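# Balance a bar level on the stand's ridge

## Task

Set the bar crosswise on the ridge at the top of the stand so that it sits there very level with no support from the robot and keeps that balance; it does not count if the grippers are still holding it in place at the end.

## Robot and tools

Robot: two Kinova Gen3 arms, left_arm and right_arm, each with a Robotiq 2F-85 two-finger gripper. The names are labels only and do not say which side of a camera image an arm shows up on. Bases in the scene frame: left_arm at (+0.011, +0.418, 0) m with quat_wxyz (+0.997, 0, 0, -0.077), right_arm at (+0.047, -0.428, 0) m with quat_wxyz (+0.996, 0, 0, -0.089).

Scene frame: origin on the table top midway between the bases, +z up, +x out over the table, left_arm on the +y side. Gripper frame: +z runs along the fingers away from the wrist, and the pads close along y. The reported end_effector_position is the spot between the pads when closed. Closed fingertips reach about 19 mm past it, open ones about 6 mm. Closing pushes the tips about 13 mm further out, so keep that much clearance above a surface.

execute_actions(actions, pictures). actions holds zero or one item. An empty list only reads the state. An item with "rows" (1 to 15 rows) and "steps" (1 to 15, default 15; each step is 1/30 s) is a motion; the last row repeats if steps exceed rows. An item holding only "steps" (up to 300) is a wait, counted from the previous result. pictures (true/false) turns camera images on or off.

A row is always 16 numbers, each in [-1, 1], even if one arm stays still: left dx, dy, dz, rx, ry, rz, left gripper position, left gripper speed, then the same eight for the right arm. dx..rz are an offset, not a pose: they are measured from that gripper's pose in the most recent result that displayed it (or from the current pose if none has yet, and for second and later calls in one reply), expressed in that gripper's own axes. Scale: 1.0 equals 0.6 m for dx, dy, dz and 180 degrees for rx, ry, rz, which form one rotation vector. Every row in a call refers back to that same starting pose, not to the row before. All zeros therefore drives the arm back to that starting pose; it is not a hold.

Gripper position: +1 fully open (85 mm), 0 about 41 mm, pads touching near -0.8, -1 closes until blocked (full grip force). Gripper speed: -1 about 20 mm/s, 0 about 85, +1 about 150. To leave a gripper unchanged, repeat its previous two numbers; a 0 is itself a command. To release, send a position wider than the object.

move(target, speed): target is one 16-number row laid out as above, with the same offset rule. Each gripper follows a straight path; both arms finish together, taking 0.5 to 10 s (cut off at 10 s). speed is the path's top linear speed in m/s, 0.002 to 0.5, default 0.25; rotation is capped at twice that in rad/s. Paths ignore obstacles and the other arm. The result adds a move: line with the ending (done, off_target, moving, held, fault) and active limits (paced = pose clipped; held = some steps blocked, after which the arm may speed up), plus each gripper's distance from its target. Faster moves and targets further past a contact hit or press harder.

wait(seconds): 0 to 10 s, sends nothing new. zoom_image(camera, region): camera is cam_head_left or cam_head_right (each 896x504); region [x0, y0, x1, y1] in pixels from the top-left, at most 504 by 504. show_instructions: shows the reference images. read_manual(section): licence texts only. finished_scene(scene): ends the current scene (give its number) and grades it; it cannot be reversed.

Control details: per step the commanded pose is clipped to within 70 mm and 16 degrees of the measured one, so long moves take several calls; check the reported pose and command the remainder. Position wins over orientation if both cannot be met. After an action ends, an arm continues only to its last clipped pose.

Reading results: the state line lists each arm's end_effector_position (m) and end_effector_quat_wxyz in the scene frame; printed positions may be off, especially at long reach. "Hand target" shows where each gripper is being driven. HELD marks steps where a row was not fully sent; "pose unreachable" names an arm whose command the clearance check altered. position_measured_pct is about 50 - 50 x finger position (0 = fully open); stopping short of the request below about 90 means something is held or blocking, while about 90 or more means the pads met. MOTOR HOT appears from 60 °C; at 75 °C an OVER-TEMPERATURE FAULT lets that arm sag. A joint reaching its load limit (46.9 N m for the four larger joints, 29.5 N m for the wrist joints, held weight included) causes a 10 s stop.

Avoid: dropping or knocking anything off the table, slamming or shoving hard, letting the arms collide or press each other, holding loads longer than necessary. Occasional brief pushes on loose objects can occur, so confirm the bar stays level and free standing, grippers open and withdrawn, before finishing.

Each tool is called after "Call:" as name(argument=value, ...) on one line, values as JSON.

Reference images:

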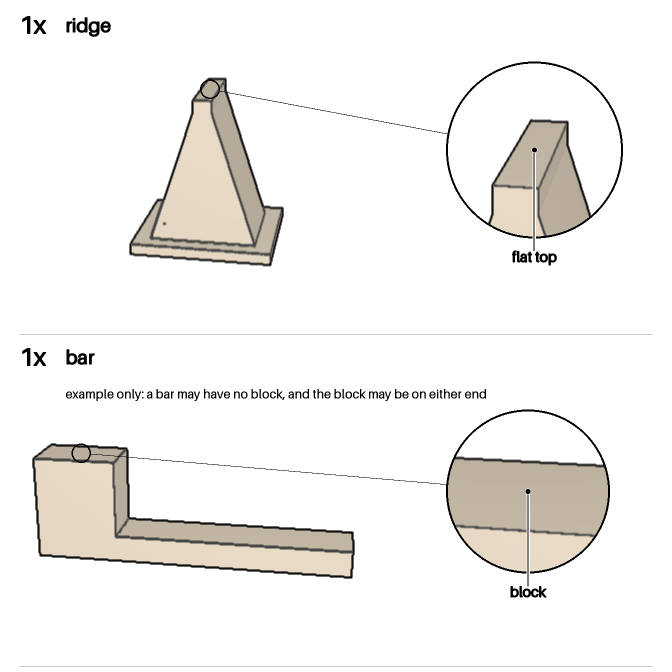

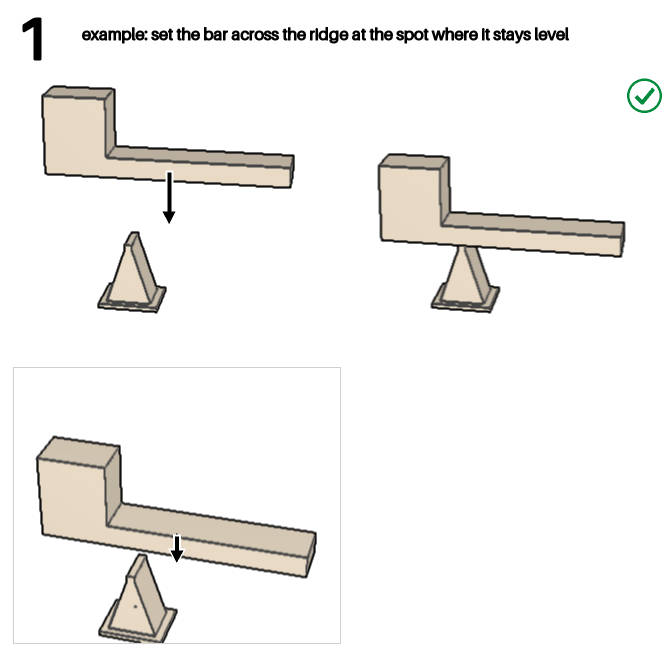

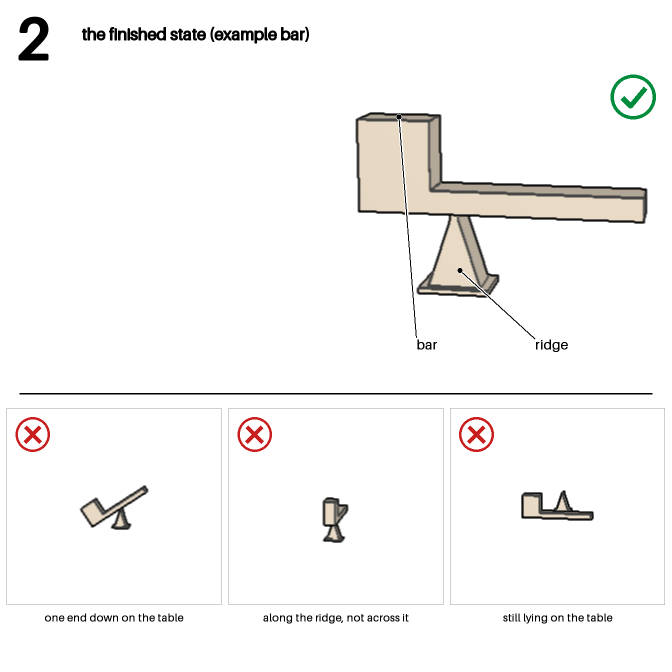

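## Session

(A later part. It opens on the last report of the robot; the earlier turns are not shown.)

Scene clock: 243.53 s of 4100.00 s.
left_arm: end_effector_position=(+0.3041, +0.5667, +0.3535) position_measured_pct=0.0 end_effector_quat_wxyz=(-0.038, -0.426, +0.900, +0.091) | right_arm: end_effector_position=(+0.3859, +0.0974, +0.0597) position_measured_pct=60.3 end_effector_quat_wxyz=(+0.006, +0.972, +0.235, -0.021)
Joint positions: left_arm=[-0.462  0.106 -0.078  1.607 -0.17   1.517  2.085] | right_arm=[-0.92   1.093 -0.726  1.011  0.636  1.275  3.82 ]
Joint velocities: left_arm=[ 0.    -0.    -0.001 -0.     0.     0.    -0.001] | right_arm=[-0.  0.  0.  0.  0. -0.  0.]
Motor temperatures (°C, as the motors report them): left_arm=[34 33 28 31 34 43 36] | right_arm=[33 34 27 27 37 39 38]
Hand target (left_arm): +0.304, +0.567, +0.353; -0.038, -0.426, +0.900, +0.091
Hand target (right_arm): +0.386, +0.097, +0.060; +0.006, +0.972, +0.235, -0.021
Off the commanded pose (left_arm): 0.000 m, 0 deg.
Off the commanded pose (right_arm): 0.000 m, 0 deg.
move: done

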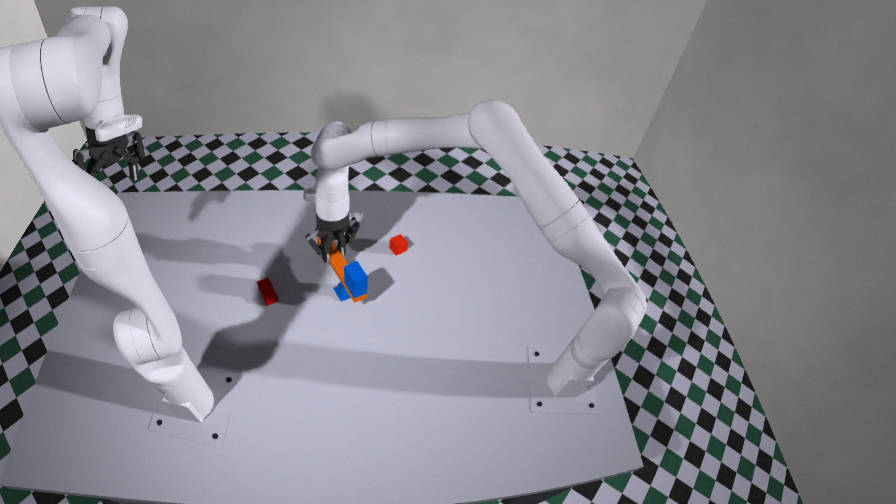

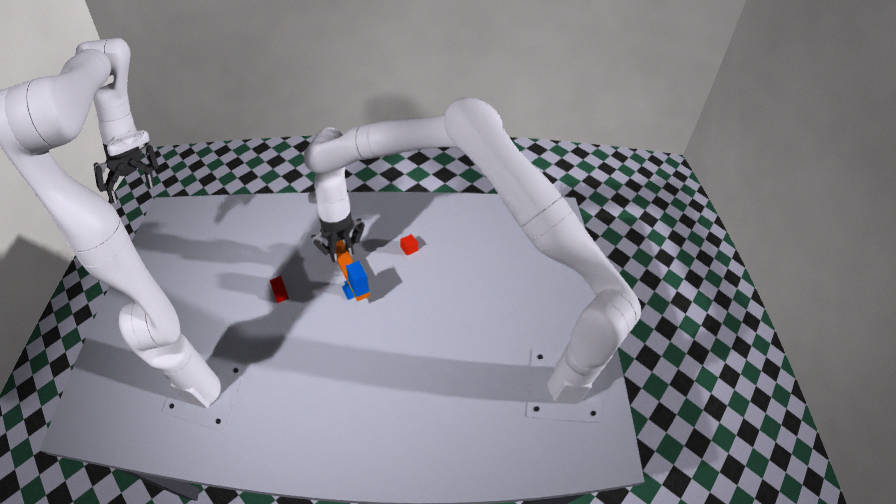

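Call:
execute_actions(actions=[{"rows": [[0,0,0,0,0,0,1,0, 0,0,0.0007,0,0,0,-1,0.5],[0,0,0,0,0,0,1,0, 0,0,0.0013,0,0,0,-1,0.5],[0,0,0,0,0,0,1,0, 0,0,0.0013,0,0,0,-1,0.5],[0,0,0,0,0,0,1,0, 0,0,0.0013,0,0,0,-1,0.5],[0,0,0,0,0,0,1,0, 0,0,0.0013,0,0,0,-0.13,0.5],[0,0,0,0,0,0,1,0, 0,0,0.0013,0,0,0,-0.13,0.5],[0,0,0,0,0,0,1,0, 0,0,0.0013,0,0,0,-0.13,0.5],[0,0,0,0,0,0,1,0, 0,0,0.0013,0,0,0,-0.13,0.5],[0,0,0,0,0,0,1,0, 0,0,0.0013,0,0,0,-0.13,0.5],[0,0,0,0,0,0,1,0, 0,0,0.0013,0,0,0,-1,0.5]], "steps": 15}])

Call:
zoom_image(camera="cam_head_left", region=[320, 250, 380, 310])

Scene clock: 252.23 s of 4100.00 s.
left_arm: end_effector_position=(+0.3041, +0.5667, +0.3535) position_measured_pct=0.0 end_effector_quat_wxyz=(-0.038, -0.426, +0.900, +0.091) | right_arm: end_effector_position=(+0.3859, +0.0973, +0.0592) position_measured_pct=60.3 end_effector_quat_wxyz=(+0.006, +0.972, +0.235, -0.021)
Joint positions: left_arm=[-0.462  0.106 -0.078  1.607 -0.17   1.517  2.085] | right_arm=[-0.92   1.093 -0.726  1.012  0.636  1.274  3.82 ]
Joint velocities: left_arm=[ 0.     0.    -0.     0.     0.001  0.    -0.   ] | right_arm=[-0.     0.001  0.     0.001  0.     0.    -0.   ]
Motor temperatures (°C, as the motors report them): left_arm=[34 33 28 31 34 43 36] | right_arm=[33 35 27 27 37 39 38]
Hand target (left_arm): +0.304, +0.567, +0.353; -0.038, -0.426, +0.900, +0.091
Hand target (right_arm): +0.386, +0.097, +0.059; +0.006, +0.972, +0.235, -0.021
Off the commanded pose (left_arm): 0.000 m, 0 deg.
Off the commanded pose (right_arm): 0.000 m, 0 deg.
Steps of this call (steps 1 to 90: nothing new was sent; then 5.20 s passed at rest; steps 91 to 105: all 15 steps of this action). Readings (end_effector_position | what the end effector reports):
91: left_arm (+0.3041, +0.5667, +0.3535) | right_arm (+0.3858, +0.0974, +0.0596) | left_arm position_measured_pct=0.0 | right_arm position_measured_pct=60.3
92: left_arm (+0.3041, +0.5667, +0.3535) | right_arm (+0.3858, +0.0974, +0.0594) | left_arm position_measured_pct=0.0 | right_arm position_measured_pct=60.3
94: left_arm (+0.3041, +0.5667, +0.3535) | right_arm (+0.3858, +0.0974, +0.0592) | left_arm position_measured_pct=0.0 | right_arm position_measured_pct=60.3
98: left_arm (+0.3041, +0.5667, +0.3535) | right_arm (+0.3858, +0.0973, +0.0589) | left_arm position_measured_pct=0.0 | right_arm position_measured_pct=57.1
105: the state above

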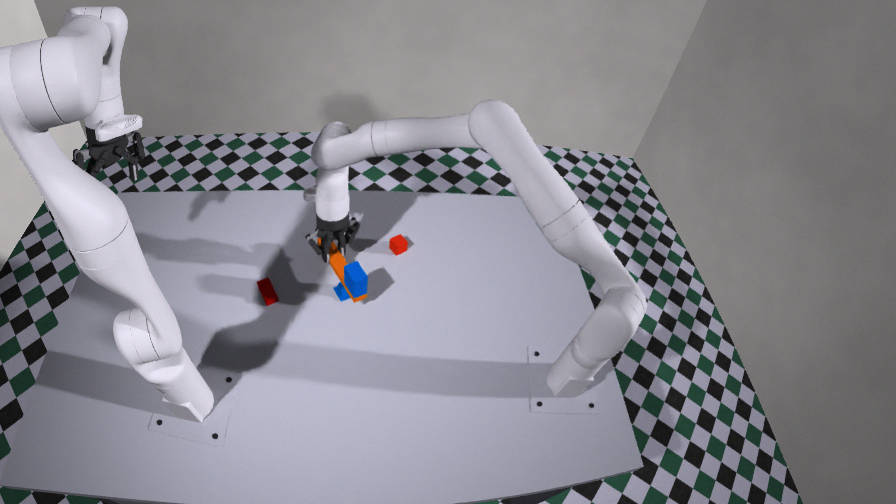

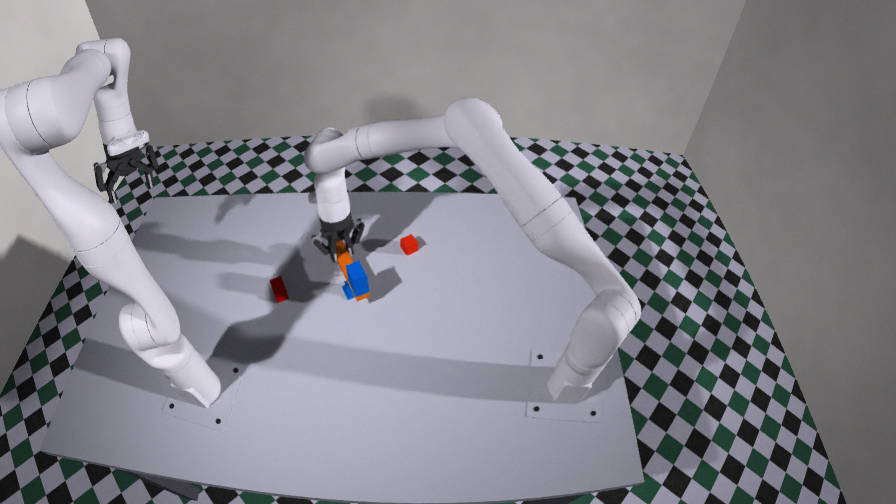

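Region (320, 250, 380, 310) of cam_head_left's 896x504 image, scaled by 8.400, with more detail than that image has.

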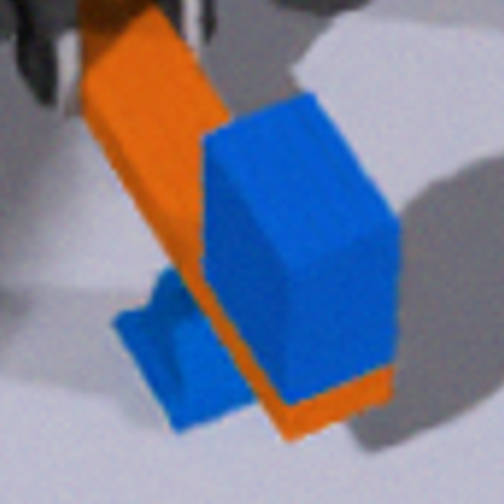

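Looks stable. Longer pulse.

Call:
execute_actions(actions=[{"rows": [[0,0,0,0,0,0,1,0, 0,0,0,0,0,0,-0.13,-0.5],[0,0,0,0,0,0,1,0, 0,0,0,0,0,0,-0.13,-0.5],[0,0,0,0,0,0,1,0, 0,0,0,0,0,0,-0.13,-0.5],[0,0,0,0,0,0,1,0, 0,0,0,0,0,0,-0.13,-0.5],[0,0,0,0,0,0,1,0, 0,0,0,0,0,0,-0.13,-0.5],[0,0,0,0,0,0,1,0, 0,0,0,0,0,0,-0.13,-0.5],[0,0,0,0,0,0,1,0, 0,0,0,0,0,0,-0.13,-0.5],[0,0,0,0,0,0,1,0, 0,0,0,0,0,0,-0.13,-0.5],[0,0,0,0,0,0,1,0, 0,0,0,0,0,0,-0.13,-0.5],[0,0,0,0,0,0,1,0, 0,0,0,0,0,0,-0.13,-0.5],[0,0,0,0,0,0,1,0, 0,0,0,0,0,0,-0.13,-0.5],[0,0,0,0,0,0,1,0, 0,0,0,0,0,0,-0.13,-0.5],[0,0,0,0,0,0,1,0, 0,0,0,0,0,0,-0.2,-0.5]], "steps": 15}])

Call:
zoom_image(camera="cam_head_left", region=[320, 250, 380, 310])

Scene clock: 259.43 s of 4100.00 s.
left_arm: end_effector_position=(+0.3041, +0.5667, +0.3535) position_measured_pct=0.0 end_effector_quat_wxyz=(-0.038, -0.426, +0.900, +0.091) | right_arm: end_effector_position=(+0.3859, +0.0973, +0.0593) position_measured_pct=57.5 end_effector_quat_wxyz=(+0.006, +0.972, +0.235, -0.021)
Joint positions: left_arm=[-0.462  0.106 -0.078  1.607 -0.17   1.517  2.085] | right_arm=[-0.92   1.093 -0.726  1.012  0.636  1.274  3.82 ]
Joint velocities: left_arm=[ 0.     0.    -0.     0.    -0.     0.001 -0.001] | right_arm=[ 0.    -0.002 -0.002 -0.001 -0.002  0.002  0.001]
Motor temperatures (°C, as the motors report them): left_arm=[34 33 28 31 34 43 36] | right_arm=[33 35 27 27 37 39 38]
Hand target (left_arm): +0.304, +0.567, +0.353; -0.038, -0.426, +0.900, +0.091
Hand target (right_arm): +0.386, +0.097, +0.059; +0.006, +0.972, +0.235, -0.021
Off the commanded pose (left_arm): 0.000 m, 0 deg.
Off the commanded pose (right_arm): 0.000 m, 0 deg.
Steps of this call (steps 1 to 90: nothing new was sent; then 3.70 s passed at rest; steps 91 to 105: all 15 steps of this action). Readings (end_effector_position | what the end effector reports):
91: left_arm (+0.3041, +0.5667, +0.3535) | right_arm (+0.3859, +0.0973, +0.0593) | left_arm position_measured_pct=0.0 | right_arm position_measured_pct=60.3
92: left_arm (+0.3041, +0.5667, +0.3535) | right_arm (+0.3859, +0.0973, +0.0593) | left_arm position_measured_pct=0.0 | right_arm position_measured_pct=60.3
94: left_arm (+0.3041, +0.5667, +0.3535) | right_arm (+0.3859, +0.0973, +0.0591) | left_arm position_measured_pct=0.0 | right_arm position_measured_pct=57.5
98: left_arm (+0.3041, +0.5667, +0.3535) | right_arm (+0.3859, +0.0973, +0.0592) | left_arm position_measured_pct=0.0 | right_arm position_measured_pct=56.7
105: the state above

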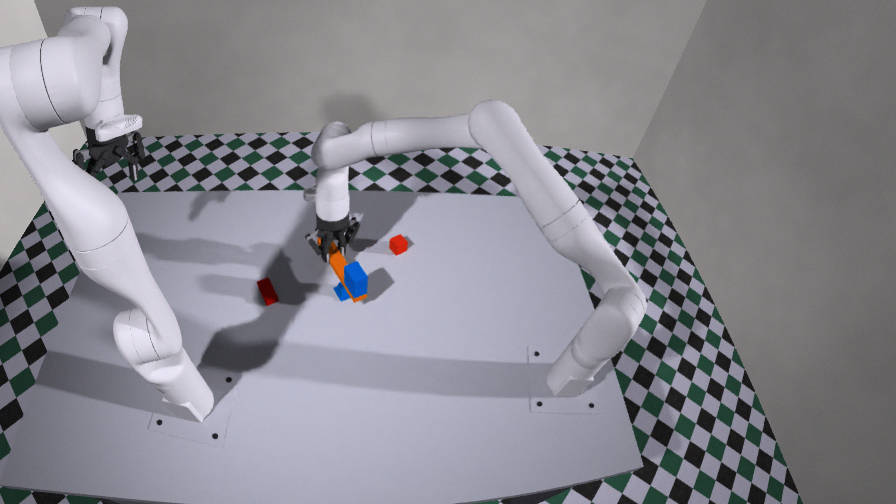

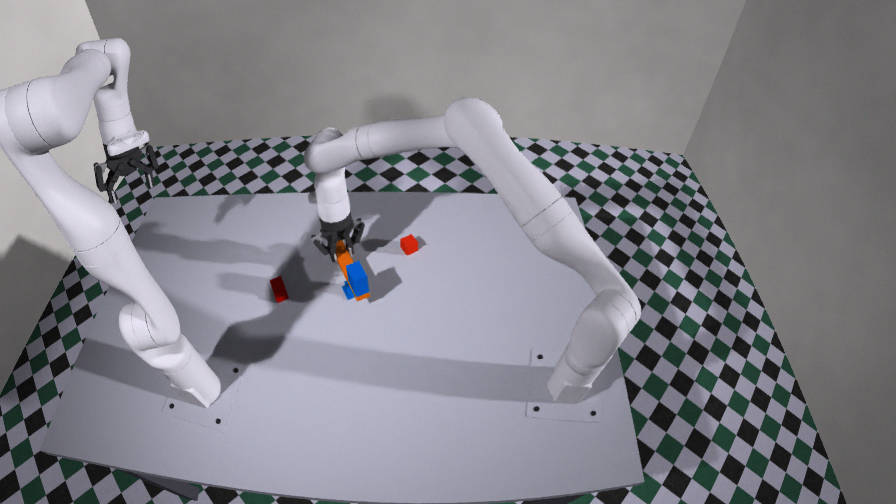

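Region (320, 250, 380, 310) of cam_head_left's 896x504 image, scaled by 8.400, with more detail than that image has.

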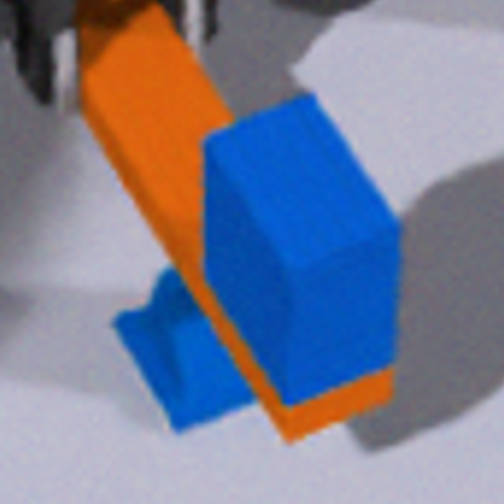

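Call:
execute_actions(actions=[{"rows": [[0,0,0,0,0,0,1,0, 0,0,0,0,0,0,-0.08,-0.5],[0,0,0,0,0,0,1,0, 0,0,0,0,0,0,-0.08,-0.5],[0,0,0,0,0,0,1,0, 0,0,0,0,0,0,-0.08,-0.5],[0,0,0,0,0,0,1,0, 0,0,0,0,0,0,-0.08,-0.5],[0,0,0,0,0,0,1,0, 0,0,0,0,0,0,-0.08,-0.5],[0,0,0,0,0,0,1,0, 0,0,0,0,0,0,-0.08,-0.5],[0,0,0,0,0,0,1,0, 0,0,0,0,0,0,-0.08,-0.5],[0,0,0,0,0,0,1,0, 0,0,0,0,0,0,-0.08,-0.5],[0,0,0,0,0,0,1,0, 0,0,0,0,0,0,-0.17,-0.5]], "steps": 12}])

Call:
zoom_image(camera="cam_head_left", region=[320, 250, 380, 310])

Scene clock: 266.37 s of 4100.00 s.
left_arm: end_effector_position=(+0.3041, +0.5667, +0.3535) position_measured_pct=0.0 end_effector_quat_wxyz=(-0.038, -0.426, +0.900, +0.091) | right_arm: end_effector_position=(+0.3859, +0.0973, +0.0593) position_measured_pct=56.7 end_effector_quat_wxyz=(+0.006, +0.972, +0.235, -0.021)
Joint positions: left_arm=[-0.462  0.106 -0.078  1.607 -0.17   1.517  2.085] | right_arm=[-0.92   1.093 -0.726  1.012  0.636  1.274  3.82 ]
Joint velocities: left_arm=[-0.001  0.    -0.    -0.     0.     0.001 -0.001] | right_arm=[-0.     0.001 -0.     0.     0.001  0.002  0.   ]
Motor temperatures (°C, as the motors report them): left_arm=[34 33 28 31 34 43 36] | right_arm=[33 35 27 27 37 39 38]
Hand target (left_arm): +0.304, +0.567, +0.353; -0.038, -0.426, +0.900, +0.091
Hand target (right_arm): +0.386, +0.097, +0.059; +0.006, +0.972, +0.235, -0.021
Off the commanded pose (left_arm): 0.000 m, 0 deg.
Off the commanded pose (right_arm): 0.000 m, 0 deg.
Steps of this call (steps 1 to 90: nothing new was sent; then 3.53 s passed at rest; steps 91 to 102: all 12 steps of this action). Readings (end_effector_position | what the end effector reports):
91: left_arm (+0.3041, +0.5667, +0.3535) | right_arm (+0.3859, +0.0973, +0.0593) | left_arm position_measured_pct=0.0 | right_arm position_measured_pct=57.9
92: left_arm (+0.3041, +0.5667, +0.3535) | right_arm (+0.3859, +0.0973, +0.0593) | left_arm position_measured_pct=0.0 | right_arm position_measured_pct=57.9
94: left_arm (+0.3041, +0.5667, +0.3535) | right_arm (+0.3859, +0.0973, +0.0593) | left_arm position_measured_pct=0.0 | right_arm position_measured_pct=55.6
98: left_arm (+0.3041, +0.5667, +0.3535) | right_arm (+0.3859, +0.0973, +0.0593) | left_arm position_measured_pct=0.0 | right_arm position_measured_pct=54.4
102: the state above

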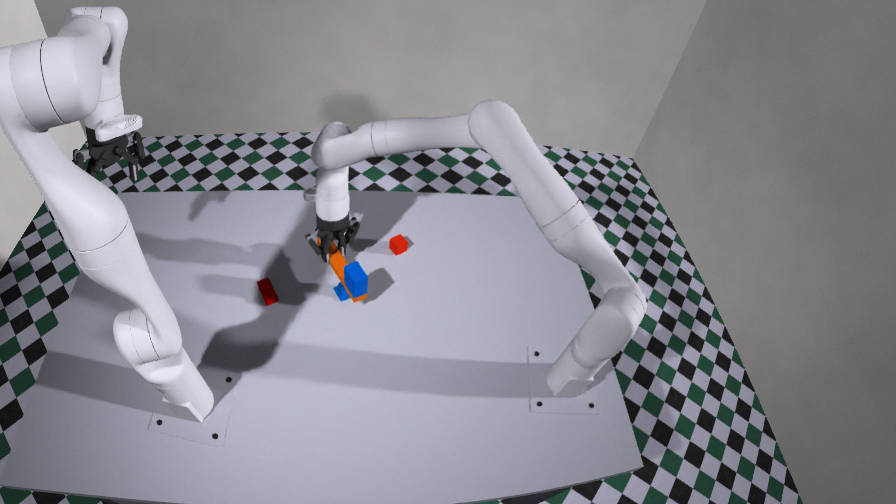

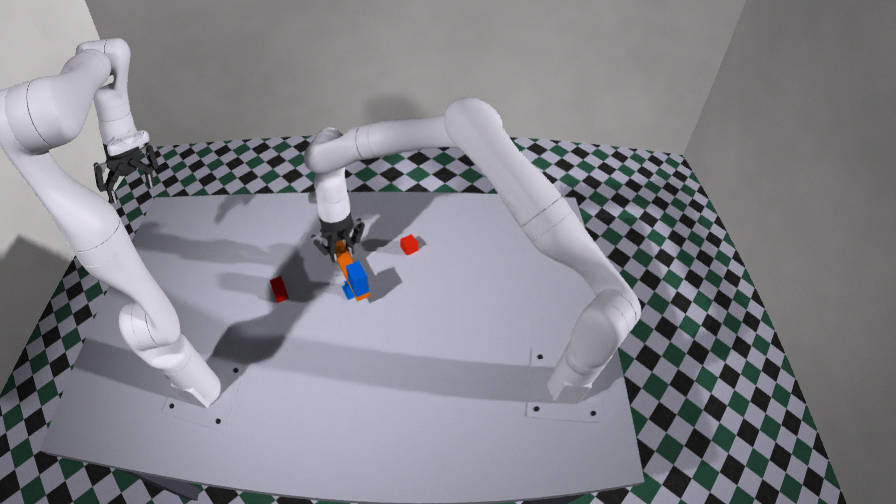

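Region (320, 250, 380, 310) of cam_head_left's 896x504 image, scaled by 8.400, with more detail than that image has.

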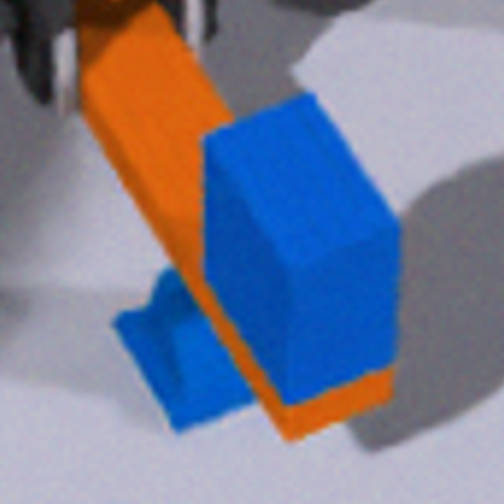

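Call:
execute_actions(actions=[{"rows": [[0,0,0,0,0,0,1,0, 0,0,0,0,0,0,-0.4,-0.5],[0,0,0,0,0,0,1,0, 0,0,0,0,0,0,-0.4,-0.5],[0,0,0,0,0,0,1,0, 0,0,0,0,0,0,-0.4,-0.5],[0,0,0,0,0,0,1,0, 0,0,0,0,0,0,-0.4,-0.5],[0,0,0,0,0,0,1,0, 0,0,-0.001,0,0,0,-0.4,-0.5],[0,0,0,0,0,0,1,0, 0,0,-0.0017,0,0,0,-0.4,-0.5],[0,0,0,0,0,0,1,0, 0,0,-0.0017,0,0,0,-0.4,-0.5],[0,0,0,0,0,0,1,0, 0.001,0,-0.0017,0,0,0,-0.4,-0.5],[0,0,0,0,0,0,1,0, 0.002,0,-0.0017,0,0,0,-0.4,-0.5],[0,0,0,0,0,0,1,0, 0.0025,0,-0.0017,0,0,0,-0.4,-0.5]], "steps": 15}], pictures=false)

Call:
execute_actions(actions=[{"rows": [[0,0,0,0,0,0,1,0, 0,0,0.0006,0,0,0,-0.4,-0.5],[0,0,0,0,0,0,1,0, 0,0,0.0012,0,0,0,-0.4,-0.5],[0,0,0,0,0,0,1,0, 0,0,0.0015,0,0,0,-0.4,-0.5],[0,0,0,0,0,0,1,0, 0,0,0.0015,0,0,0,-0.4,-0.5],[0,0,0,0,0,0,1,0, 0,0,0.0015,0,0,0,-0.4,-0.5],[0,0,0,0,0,0,1,0, 0,0,0.0015,0,0,0,-0.08,-0.5],[0,0,0,0,0,0,1,0, 0,0,0.0015,0,0,0,-0.08,-0.5],[0,0,0,0,0,0,1,0, 0,0,0.0015,0,0,0,-0.08,-0.5],[0,0,0,0,0,0,1,0, 0,0,0.0015,0,0,0,-0.08,-0.5],[0,0,0,0,0,0,1,0, 0,0,0.0015,0,0,0,-0.08,-0.5],[0,0,0,0,0,0,1,0, 0,0,0.0015,0,0,0,-0.08,-0.5],[0,0,0,0,0,0,1,0, 0,0,0.0015,0,0,0,-0.08,-0.5],[0,0,0,0,0,0,1,0, 0,0,0.0015,0,0,0,-0.17,-0.5]], "steps": 15}])

Call:
zoom_image(camera="cam_head_left", region=[320, 250, 380, 310])

Scene clock: 290.67 s of 4100.00 s.
left_arm: end_effector_position=(+0.3041, +0.5667, +0.3535) position_measured_pct=0.0 end_effector_quat_wxyz=(-0.038, -0.426, +0.900, +0.091) | right_arm: end_effector_position=(+0.3871, +0.0978, +0.0599) position_measured_pct=60.3 end_effector_quat_wxyz=(+0.006, +0.972, +0.235, -0.021)
Joint positions: left_arm=[-0.462  0.106 -0.078  1.607 -0.17   1.517  2.085] | right_arm=[-0.921  1.095 -0.726  1.004  0.636  1.279  3.823]
Joint velocities: left_arm=[-0.001 -0.     0.     0.     0.001 -0.     0.   ] | right_arm=[-0.001  0.003  0.    -0.005 -0.001  0.003  0.003]
Motor temperatures (°C, as the motors report them): left_arm=[34 33 28 31 34 43 36] | right_arm=[33 36 27 27 37 39 38]
Hand target (left_arm): +0.304, +0.567, +0.353; -0.038, -0.426, +0.900, +0.091
Hand target (right_arm): +0.387, +0.098, +0.060; +0.006, +0.972, +0.235, -0.021
Off the commanded pose (left_arm): 0.000 m, 0 deg.
Off the commanded pose (right_arm): 0.000 m, 0 deg.
Steps of this call (steps 1 to 90: nothing new was sent; then 20.80 s passed at rest; steps 91 to 105: all 15 steps of this action). Readings (end_effector_position | what the end effector reports):
91: left_arm (+0.3041, +0.5667, +0.3535) | right_arm (+0.3859, +0.0973, +0.0593) | left_arm position_measured_pct=0.0 | right_arm position_measured_pct=57.5
92: left_arm (+0.3041, +0.5667, +0.3535) | right_arm (+0.3859, +0.0973, +0.0594) | left_arm position_measured_pct=0.0 | right_arm position_measured_pct=57.9
94: left_arm (+0.3041, +0.5667, +0.3535) | right_arm (+0.3859, +0.0973, +0.0595) | left_arm position_measured_pct=0.0 | right_arm position_measured_pct=58.7
98: left_arm (+0.3041, +0.5667, +0.3535) | right_arm (+0.3859, +0.0973, +0.0599) | left_arm position_measured_pct=0.0 | right_arm position_measured_pct=60.3
105: the state above

Scene clock: 291.17 s of 4100.00 s.
left_arm: end_effector_position=(+0.3041, +0.5667, +0.3535) position_measured_pct=0.0 end_effector_quat_wxyz=(-0.038, -0.426, +0.900, +0.091) | right_arm: end_effector_position=(+0.3871, +0.0978, +0.0590) position_measured_pct=55.6 end_effector_quat_wxyz=(+0.006, +0.972, +0.235, -0.021)
Joint positions: left_arm=[-0.462  0.106 -0.078  1.607 -0.17   1.517  2.085] | right_arm=[-0.921  1.096 -0.725  1.005  0.637  1.278  3.823]
Joint velocities: left_arm=[ 0.    -0.001 -0.001  0.    -0.     0.001  0.001] | right_arm=[-0.     0.001 -0.     0.     0.     0.    -0.   ]
Motor temperatures (°C, as the motors report them): left_arm=[34 33 28 31 34 43 36] | right_arm=[33 36 27 27 37 39 38]
Hand target (left_arm): +0.304, +0.567, +0.353; -0.038, -0.426, +0.900, +0.091
Hand target (right_arm): +0.387, +0.098, +0.059; +0.006, +0.972, +0.235, -0.021
Off the commanded pose (left_arm): 0.000 m, 0 deg.
Off the commanded pose (right_arm): 0.000 m, 0 deg.
Steps of this call (steps 1 to 15: all 15 steps of this action). Readings (end_effector_position | what the end effector reports):
1: left_arm (+0.3041, +0.5667, +0.3535) | right_arm (+0.3871, +0.0978, +0.0599) | left_arm position_measured_pct=0.0 | right_arm position_measured_pct=60.3
2: left_arm (+0.3041, +0.5667, +0.3535) | right_arm (+0.3871, +0.0979, +0.0598) | left_arm position_measured_pct=0.0 | right_arm position_measured_pct=60.3
4: left_arm (+0.3041, +0.5667, +0.3535) | right_arm (+0.3872, +0.0979, +0.0596) | left_arm position_measured_pct=0.0 | right_arm position_measured_pct=60.3
8: left_arm (+0.3041, +0.5667, +0.3535) | right_arm (+0.3871, +0.0979, +0.0594) | left_arm position_measured_pct=0.0 | right_arm position_measured_pct=58.7
15: the state above

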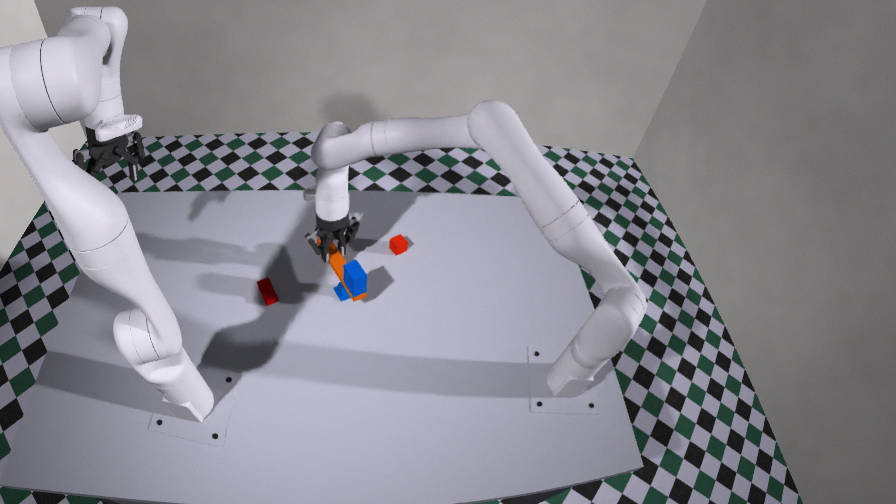

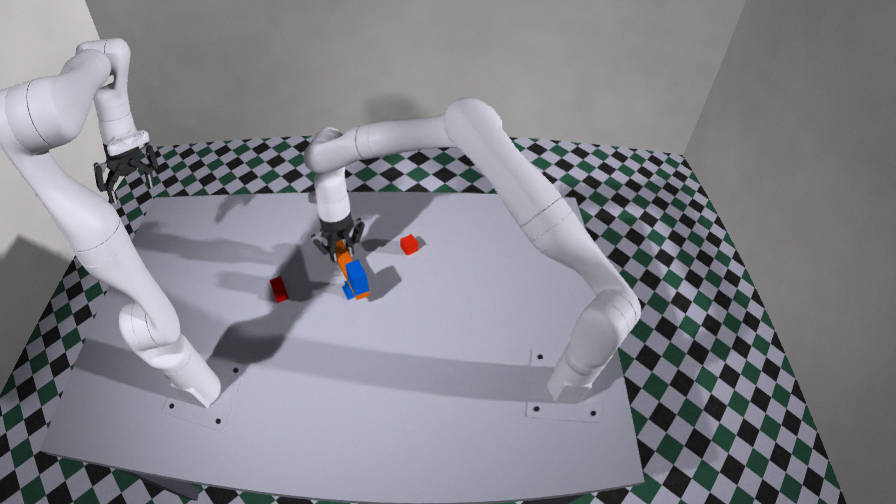

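Region (320, 250, 380, 310) of cam_head_left's 896x504 image, scaled by 8.400, with more detail than that image has.

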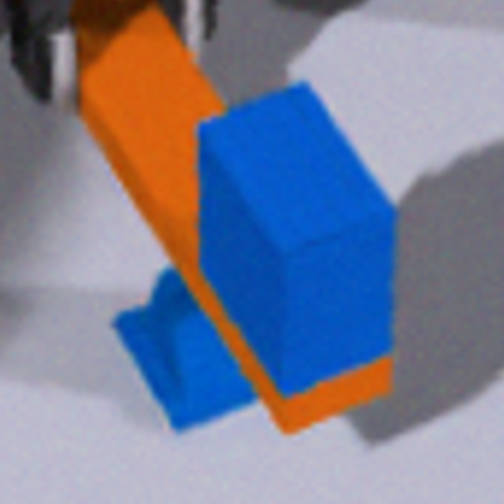

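Call:
execute_actions(actions=[{"rows": [[0,0,0,0,0,0,1,0, 0,0,0,0,0,0,-0.4,-0.5]], "steps": 8}])

Call:
zoom_image(camera="cam_head_left", region=[320, 250, 380, 310])

Scene clock: 298.43 s of 4100.00 s.
left_arm: end_effector_position=(+0.3041, +0.5667, +0.3535) position_measured_pct=0.0 end_effector_quat_wxyz=(-0.038, -0.426, +0.900, +0.091) | right_arm: end_effector_position=(+0.3871, +0.0978, +0.0594) position_measured_pct=60.7 end_effector_quat_wxyz=(+0.006, +0.972, +0.235, -0.021)
Joint positions: left_arm=[-0.462  0.106 -0.078  1.607 -0.17   1.517  2.085] | right_arm=[-0.921  1.096 -0.726  1.005  0.636  1.278  3.823]
Joint velocities: left_arm=[-0.001 -0.003 -0.    -0.     0.    -0.001  0.001] | right_arm=[-0.    -0.001  0.     0.001  0.     0.     0.   ]
Motor temperatures (°C, as the motors report them): left_arm=[34 33 28 31 34 43 36] | right_arm=[33 36 27 27 37 39 38]
Hand target (left_arm): +0.304, +0.567, +0.353; -0.038, -0.426, +0.900, +0.091
Hand target (right_arm): +0.387, +0.098, +0.059; +0.006, +0.972, +0.235, -0.021
Off the commanded pose (left_arm): 0.000 m, 0 deg.
Off the commanded pose (right_arm): 0.000 m, 0 deg.
Steps of this call (steps 1 to 90: nothing new was sent; then 4.00 s passed at rest; steps 91 to 98: all 8 steps of this action). Readings (end_effector_position | what the end effector reports):
91: left_arm (+0.3041, +0.5667, +0.3535) | right_arm (+0.3871, +0.0978, +0.0591) | left_arm position_measured_pct=0.0 | right_arm position_measured_pct=57.5
92: left_arm (+0.3041, +0.5667, +0.3535) | right_arm (+0.3871, +0.0978, +0.0591) | left_arm position_measured_pct=0.0 | right_arm position_measured_pct=57.9
94: left_arm (+0.3041, +0.5667, +0.3535) | right_arm (+0.3871, +0.0978, +0.0592) | left_arm position_measured_pct=0.0 | right_arm position_measured_pct=58.7
98: the state above

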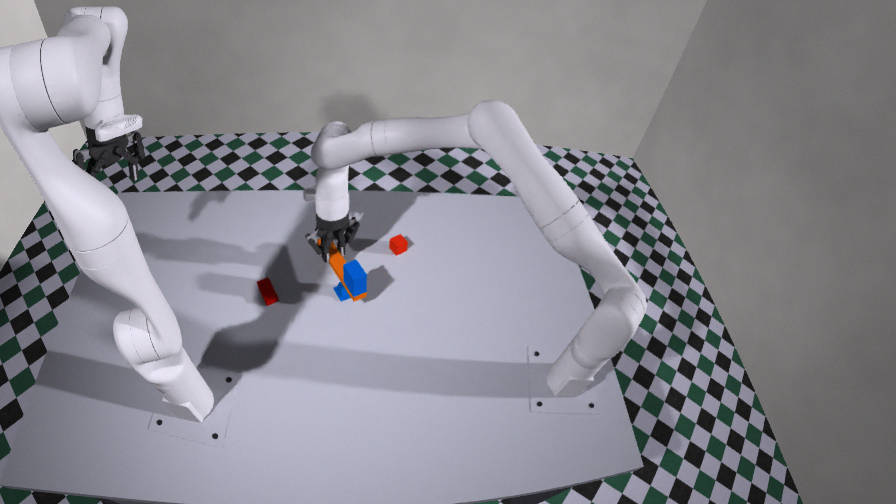

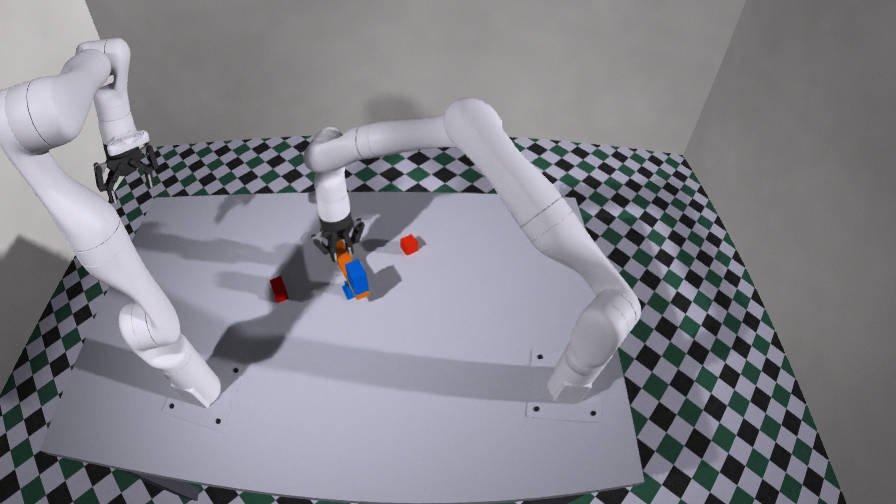

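Region (320, 250, 380, 310) of cam_head_left's 896x504 image, scaled by 8.400, with more detail than that image has.

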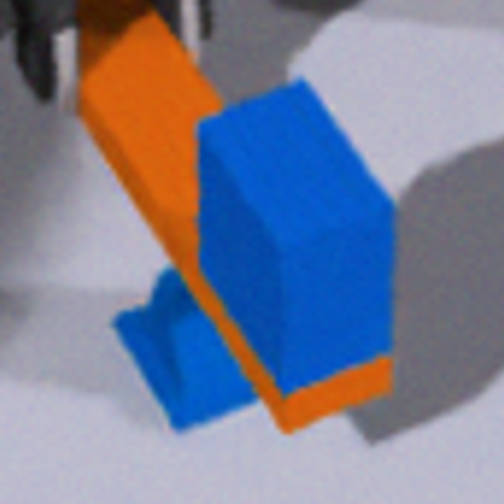

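Call:
move(target=[0,0,0,0,0,0,1,0, -0.0055,0,-0.0085,0,0.0167,0,-0.4,-0.5], speed=0.02)

Call:
zoom_image(camera="cam_head_left", region=[320, 250, 380, 310])

Scene clock: 310.33 s of 4100.00 s.
left_arm: end_effector_position=(+0.3041, +0.5667, +0.3535) position_measured_pct=0.0 end_effector_quat_wxyz=(-0.038, -0.426, +0.900, +0.091) | right_arm: end_effector_position=(+0.3844, +0.0964, +0.0644) position_measured_pct=60.7 end_effector_quat_wxyz=(-0.000, +0.972, +0.235, +0.004)
Joint positions: left_arm=[-0.462  0.106 -0.078  1.607 -0.17   1.517  2.085] | right_arm=[-0.918  1.051 -0.716  1.092  0.663  1.207  3.772]
Joint velocities: left_arm=[-0.001  0.002 -0.     0.001  0.001  0.     0.001] | right_arm=[ 0.001 -0.002  0.001  0.003  0.001 -0.003 -0.002]
Motor temperatures (°C, as the motors report them): left_arm=[34 33 28 31 34 43 36] | right_arm=[33 36 27 27 37 39 38]
Hand target (left_arm): +0.304, +0.567, +0.353; -0.038, -0.426, +0.900, +0.091
Hand target (right_arm): +0.384, +0.096, +0.065; -0.000, +0.972, +0.235, +0.004
Off the commanded pose (left_arm): 0.000 m, 0 deg.
Off the commanded pose (right_arm): 0.000 m, 0 deg.
After step 90, 7.37 s passed at rest.
move: done

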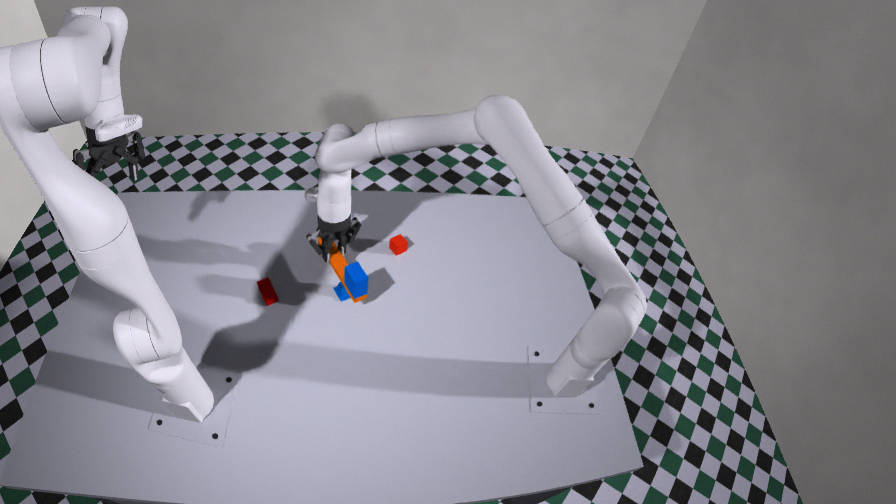

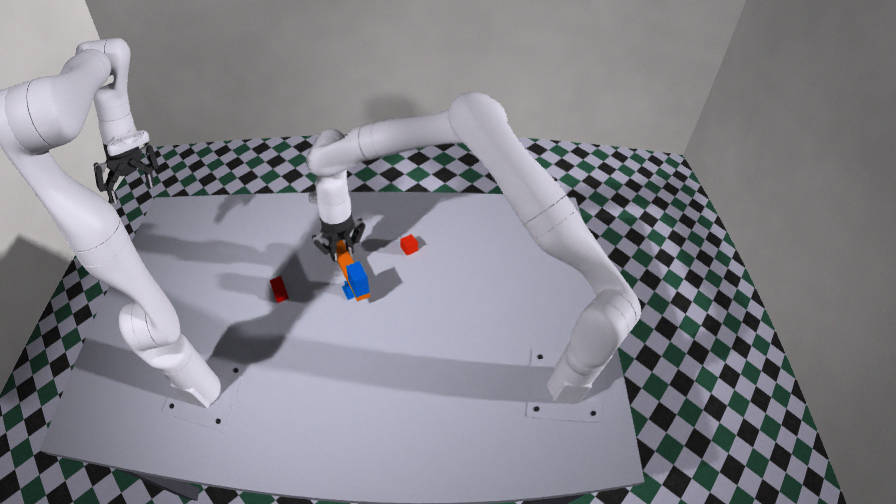

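Region (320, 250, 380, 310) of cam_head_left's 896x504 image, scaled by 8.400, with more detail than that image has.

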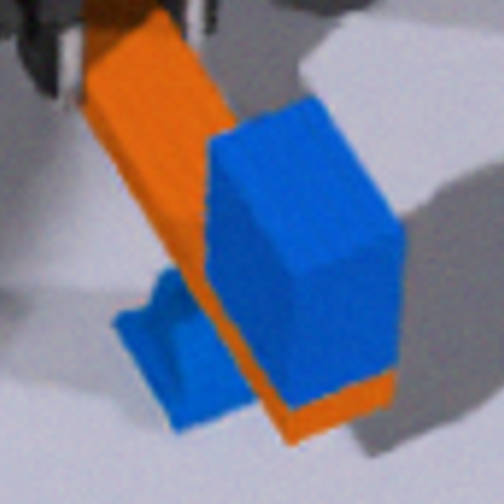

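Call:
execute_actions(actions=[{"rows": [[0,0,0,0,0,0,1,0, 0,0,0.0005,0,0,0,-0.4,-0.5],[0,0,0,0,0,0,1,0, 0,0,0.001,0,0,0,-0.4,-0.5],[0,0,0,0,0,0,1,0, 0,0,0.0013,0,0,0,-0.4,-0.5],[0,0,0,0,0,0,1,0, 0,0,0.0013,0,0,0,-0.4,-0.5],[0,0,0,0,0,0,1,0, 0,0,0.0013,0,0,0,-0.4,-0.5],[0,0,0,0,0,0,1,0, 0,0,0.0013,0,0,0,-0.08,-0.5],[0,0,0,0,0,0,1,0, 0,0,0.0013,0,0,0,-0.08,-0.5],[0,0,0,0,0,0,1,0, 0,0,0.0013,0,0,0,-0.08,-0.5],[0,0,0,0,0,0,1,0, 0,0,0.0013,0,0,0,-0.08,-0.5],[0,0,0,0,0,0,1,0, 0,0,0.0013,0,0,0,-0.08,-0.5],[0,0,0,0,0,0,1,0, 0,0,0.0013,0,0,0,-0.08,-0.5],[0,0,0,0,0,0,1,0, 0,0,0.0013,0,0,0,-0.08,-0.5],[0,0,0,0,0,0,1,0, 0,0,0.0013,0,0,0,-0.17,-0.5]], "steps": 15}])

Call:
zoom_image(camera="cam_head_left", region=[320, 250, 380, 310])

Scene clock: 320.70 s of 4100.00 s.
left_arm: end_effector_position=(+0.3041, +0.5667, +0.3535) position_measured_pct=0.0 end_effector_quat_wxyz=(-0.038, -0.426, +0.900, +0.091) | right_arm: end_effector_position=(+0.3845, +0.0964, +0.0638) position_measured_pct=55.6 end_effector_quat_wxyz=(-0.000, +0.972, +0.235, +0.004)
Joint positions: left_arm=[-0.462  0.106 -0.078  1.607 -0.17   1.517  2.085] | right_arm=[-0.918  1.052 -0.716  1.092  0.664  1.206  3.771]
Joint velocities: left_arm=[ 0.    -0.001 -0.001  0.     0.001 -0.001  0.   ] | right_arm=[0.    0.003 0.002 0.001 0.    0.001 0.   ]
Motor temperatures (°C, as the motors report them): left_arm=[34 33 28 31 34 43 36] | right_arm=[33 36 28 27 37 39 38]
Hand target (left_arm): +0.304, +0.567, +0.353; -0.038, -0.426, +0.900, +0.091
Hand target (right_arm): +0.384, +0.096, +0.064; -0.000, +0.972, +0.235, +0.004
Off the commanded pose (left_arm): 0.000 m, 0 deg.
Off the commanded pose (right_arm): 0.000 m, 0 deg.
Steps of this call (steps 1 to 90: nothing new was sent; then 6.87 s passed at rest; steps 91 to 105: all 15 steps of this action). Readings (end_effector_position | what the end effector reports):
91: left_arm (+0.3041, +0.5667, +0.3535) | right_arm (+0.3845, +0.0964, +0.0645) | left_arm position_measured_pct=0.0 | right_arm position_measured_pct=60.7
92: left_arm (+0.3041, +0.5667, +0.3535) | right_arm (+0.3845, +0.0964, +0.0643) | left_arm position_measured_pct=0.0 | right_arm position_measured_pct=60.7
94: left_arm (+0.3041, +0.5667, +0.3535) | right_arm (+0.3844, +0.0964, +0.0639) | left_arm position_measured_pct=0.0 | right_arm position_measured_pct=60.7
98: left_arm (+0.3041, +0.5667, +0.3535) | right_arm (+0.3845, +0.0964, +0.0637) | left_arm position_measured_pct=0.0 | right_arm position_measured_pct=59.1
105: the state above

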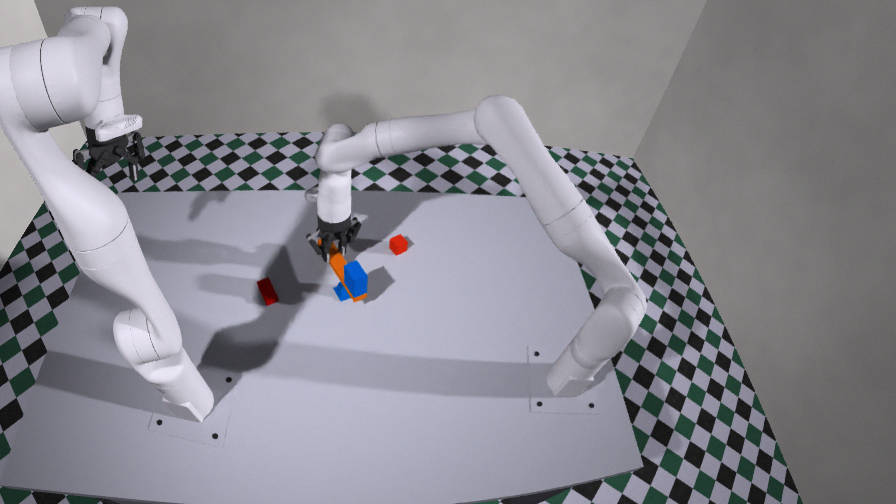

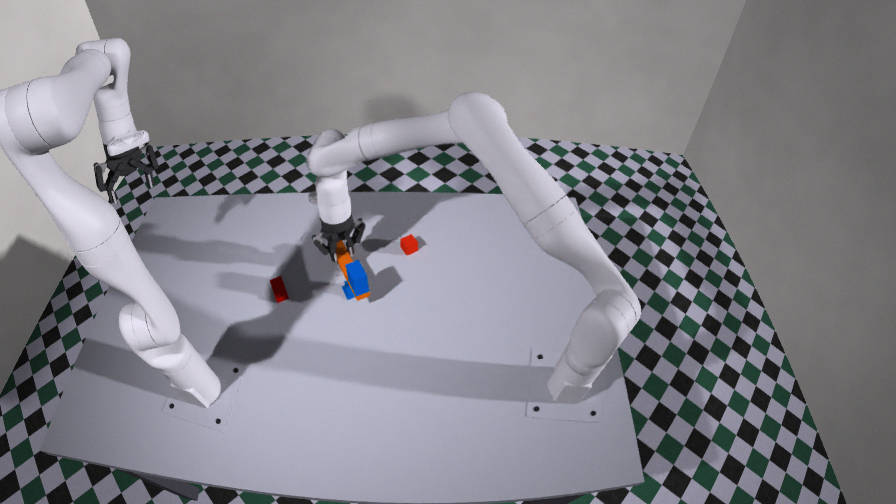

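Region (320, 250, 380, 310) of cam_head_left's 896x504 image, scaled by 8.400, with more detail than that image has.

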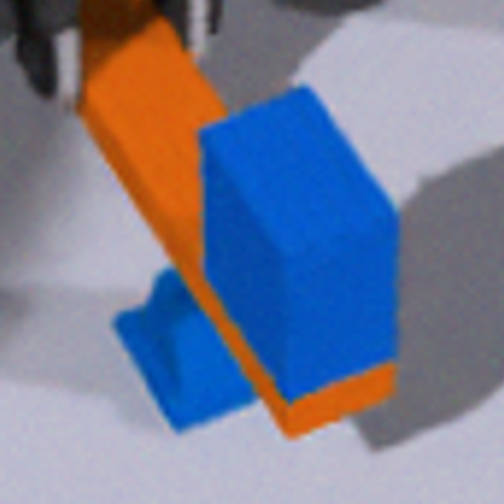

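Call:
execute_actions(actions=[])

Call:
zoom_image(camera="cam_head_left", region=[320, 250, 380, 310])

Scene clock: 324.60 s of 4100.00 s.
left_arm: end_effector_position=(+0.3041, +0.5667, +0.3535) position_measured_pct=0.0 end_effector_quat_wxyz=(-0.038, -0.426, +0.900, +0.091) | right_arm: end_effector_position=(+0.3845, +0.0964, +0.0638) position_measured_pct=57.9 end_effector_quat_wxyz=(-0.000, +0.972, +0.234, +0.004)
Joint positions: left_arm=[-0.462  0.106 -0.078  1.607 -0.17   1.517  2.085] | right_arm=[-0.918  1.052 -0.716  1.092  0.664  1.206  3.771]
Joint velocities: left_arm=[-0.001 -0.001 -0.    -0.     0.001  0.002  0.   ] | right_arm=[ 0.    -0.     0.    -0.    -0.    -0.001  0.   ]
Motor temperatures (°C, as the motors report them): left_arm=[34 33 28 31 34 43 36] | right_arm=[33 36 28 27 37 39 38]
Hand target (left_arm): +0.304, +0.567, +0.353; -0.038, -0.426, +0.900, +0.091
Hand target (right_arm): +0.384, +0.096, +0.064; -0.000, +0.972, +0.235, +0.004
Off the commanded pose (left_arm): 0.000 m, 0 deg.
Off the commanded pose (right_arm): 0.000 m, 0 deg.
Steps of this call (steps 1 to 90: nothing new was sent; then 0.90 s passed at rest). Readings (end_effector_position | what the end effector reports):
1: left_arm (+0.3041, +0.5667, +0.3535) | right_arm (+0.3845, +0.0964, +0.0637) | left_arm position_measured_pct=0.0 | right_arm position_measured_pct=56.7
2: left_arm (+0.3041, +0.5667, +0.3535) | right_arm (+0.3845, +0.0964, +0.0637) | left_arm position_measured_pct=0.0 | right_arm position_measured_pct=57.5
4: left_arm (+0.3041, +0.5667, +0.3535) | right_arm (+0.3845, +0.0964, +0.0638) | left_arm position_measured_pct=0.0 | right_arm position_measured_pct=57.9
8: left_arm (+0.3041, +0.5667, +0.3535) | right_arm (+0.3845, +0.0964, +0.0638) | left_arm position_measured_pct=0.0 | right_arm position_measured_pct=57.9
90: the state above

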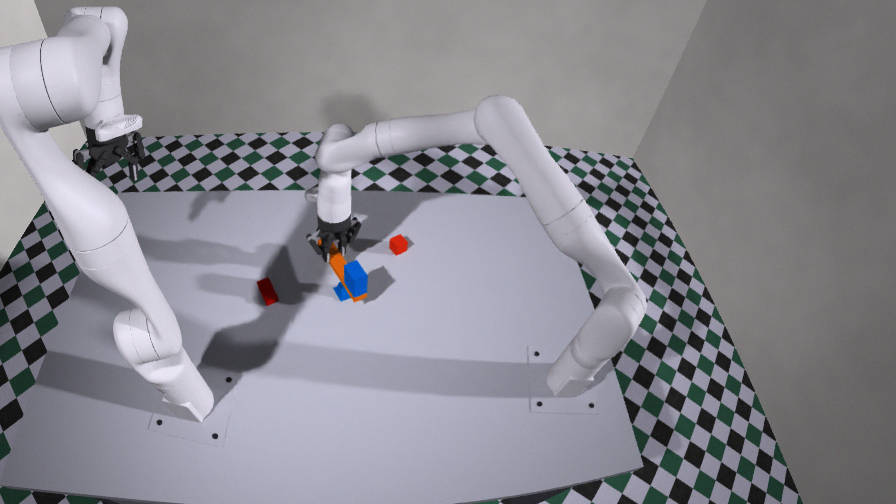

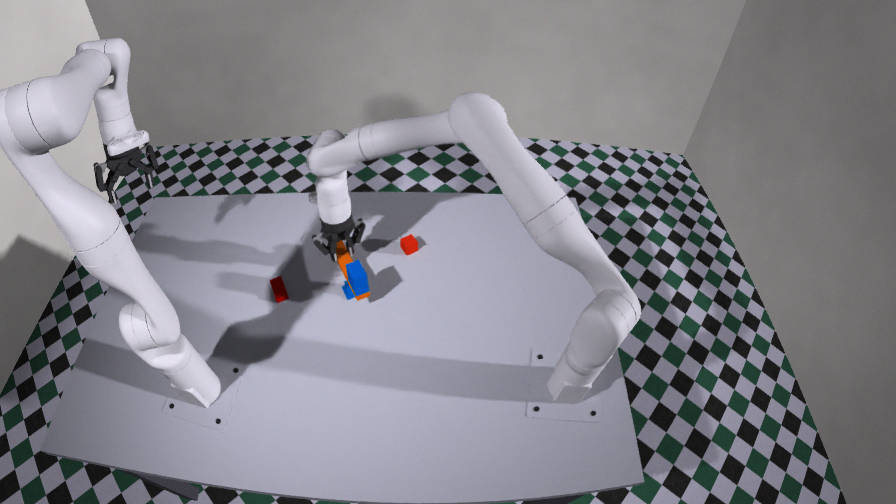

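Region (320, 250, 380, 310) of cam_head_left's 896x504 image, scaled by 8.400, with more detail than that image has.

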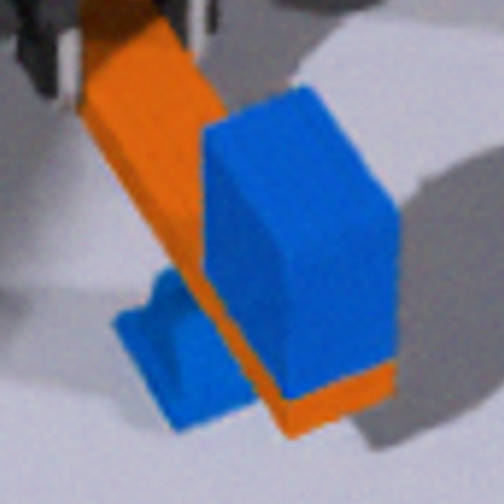

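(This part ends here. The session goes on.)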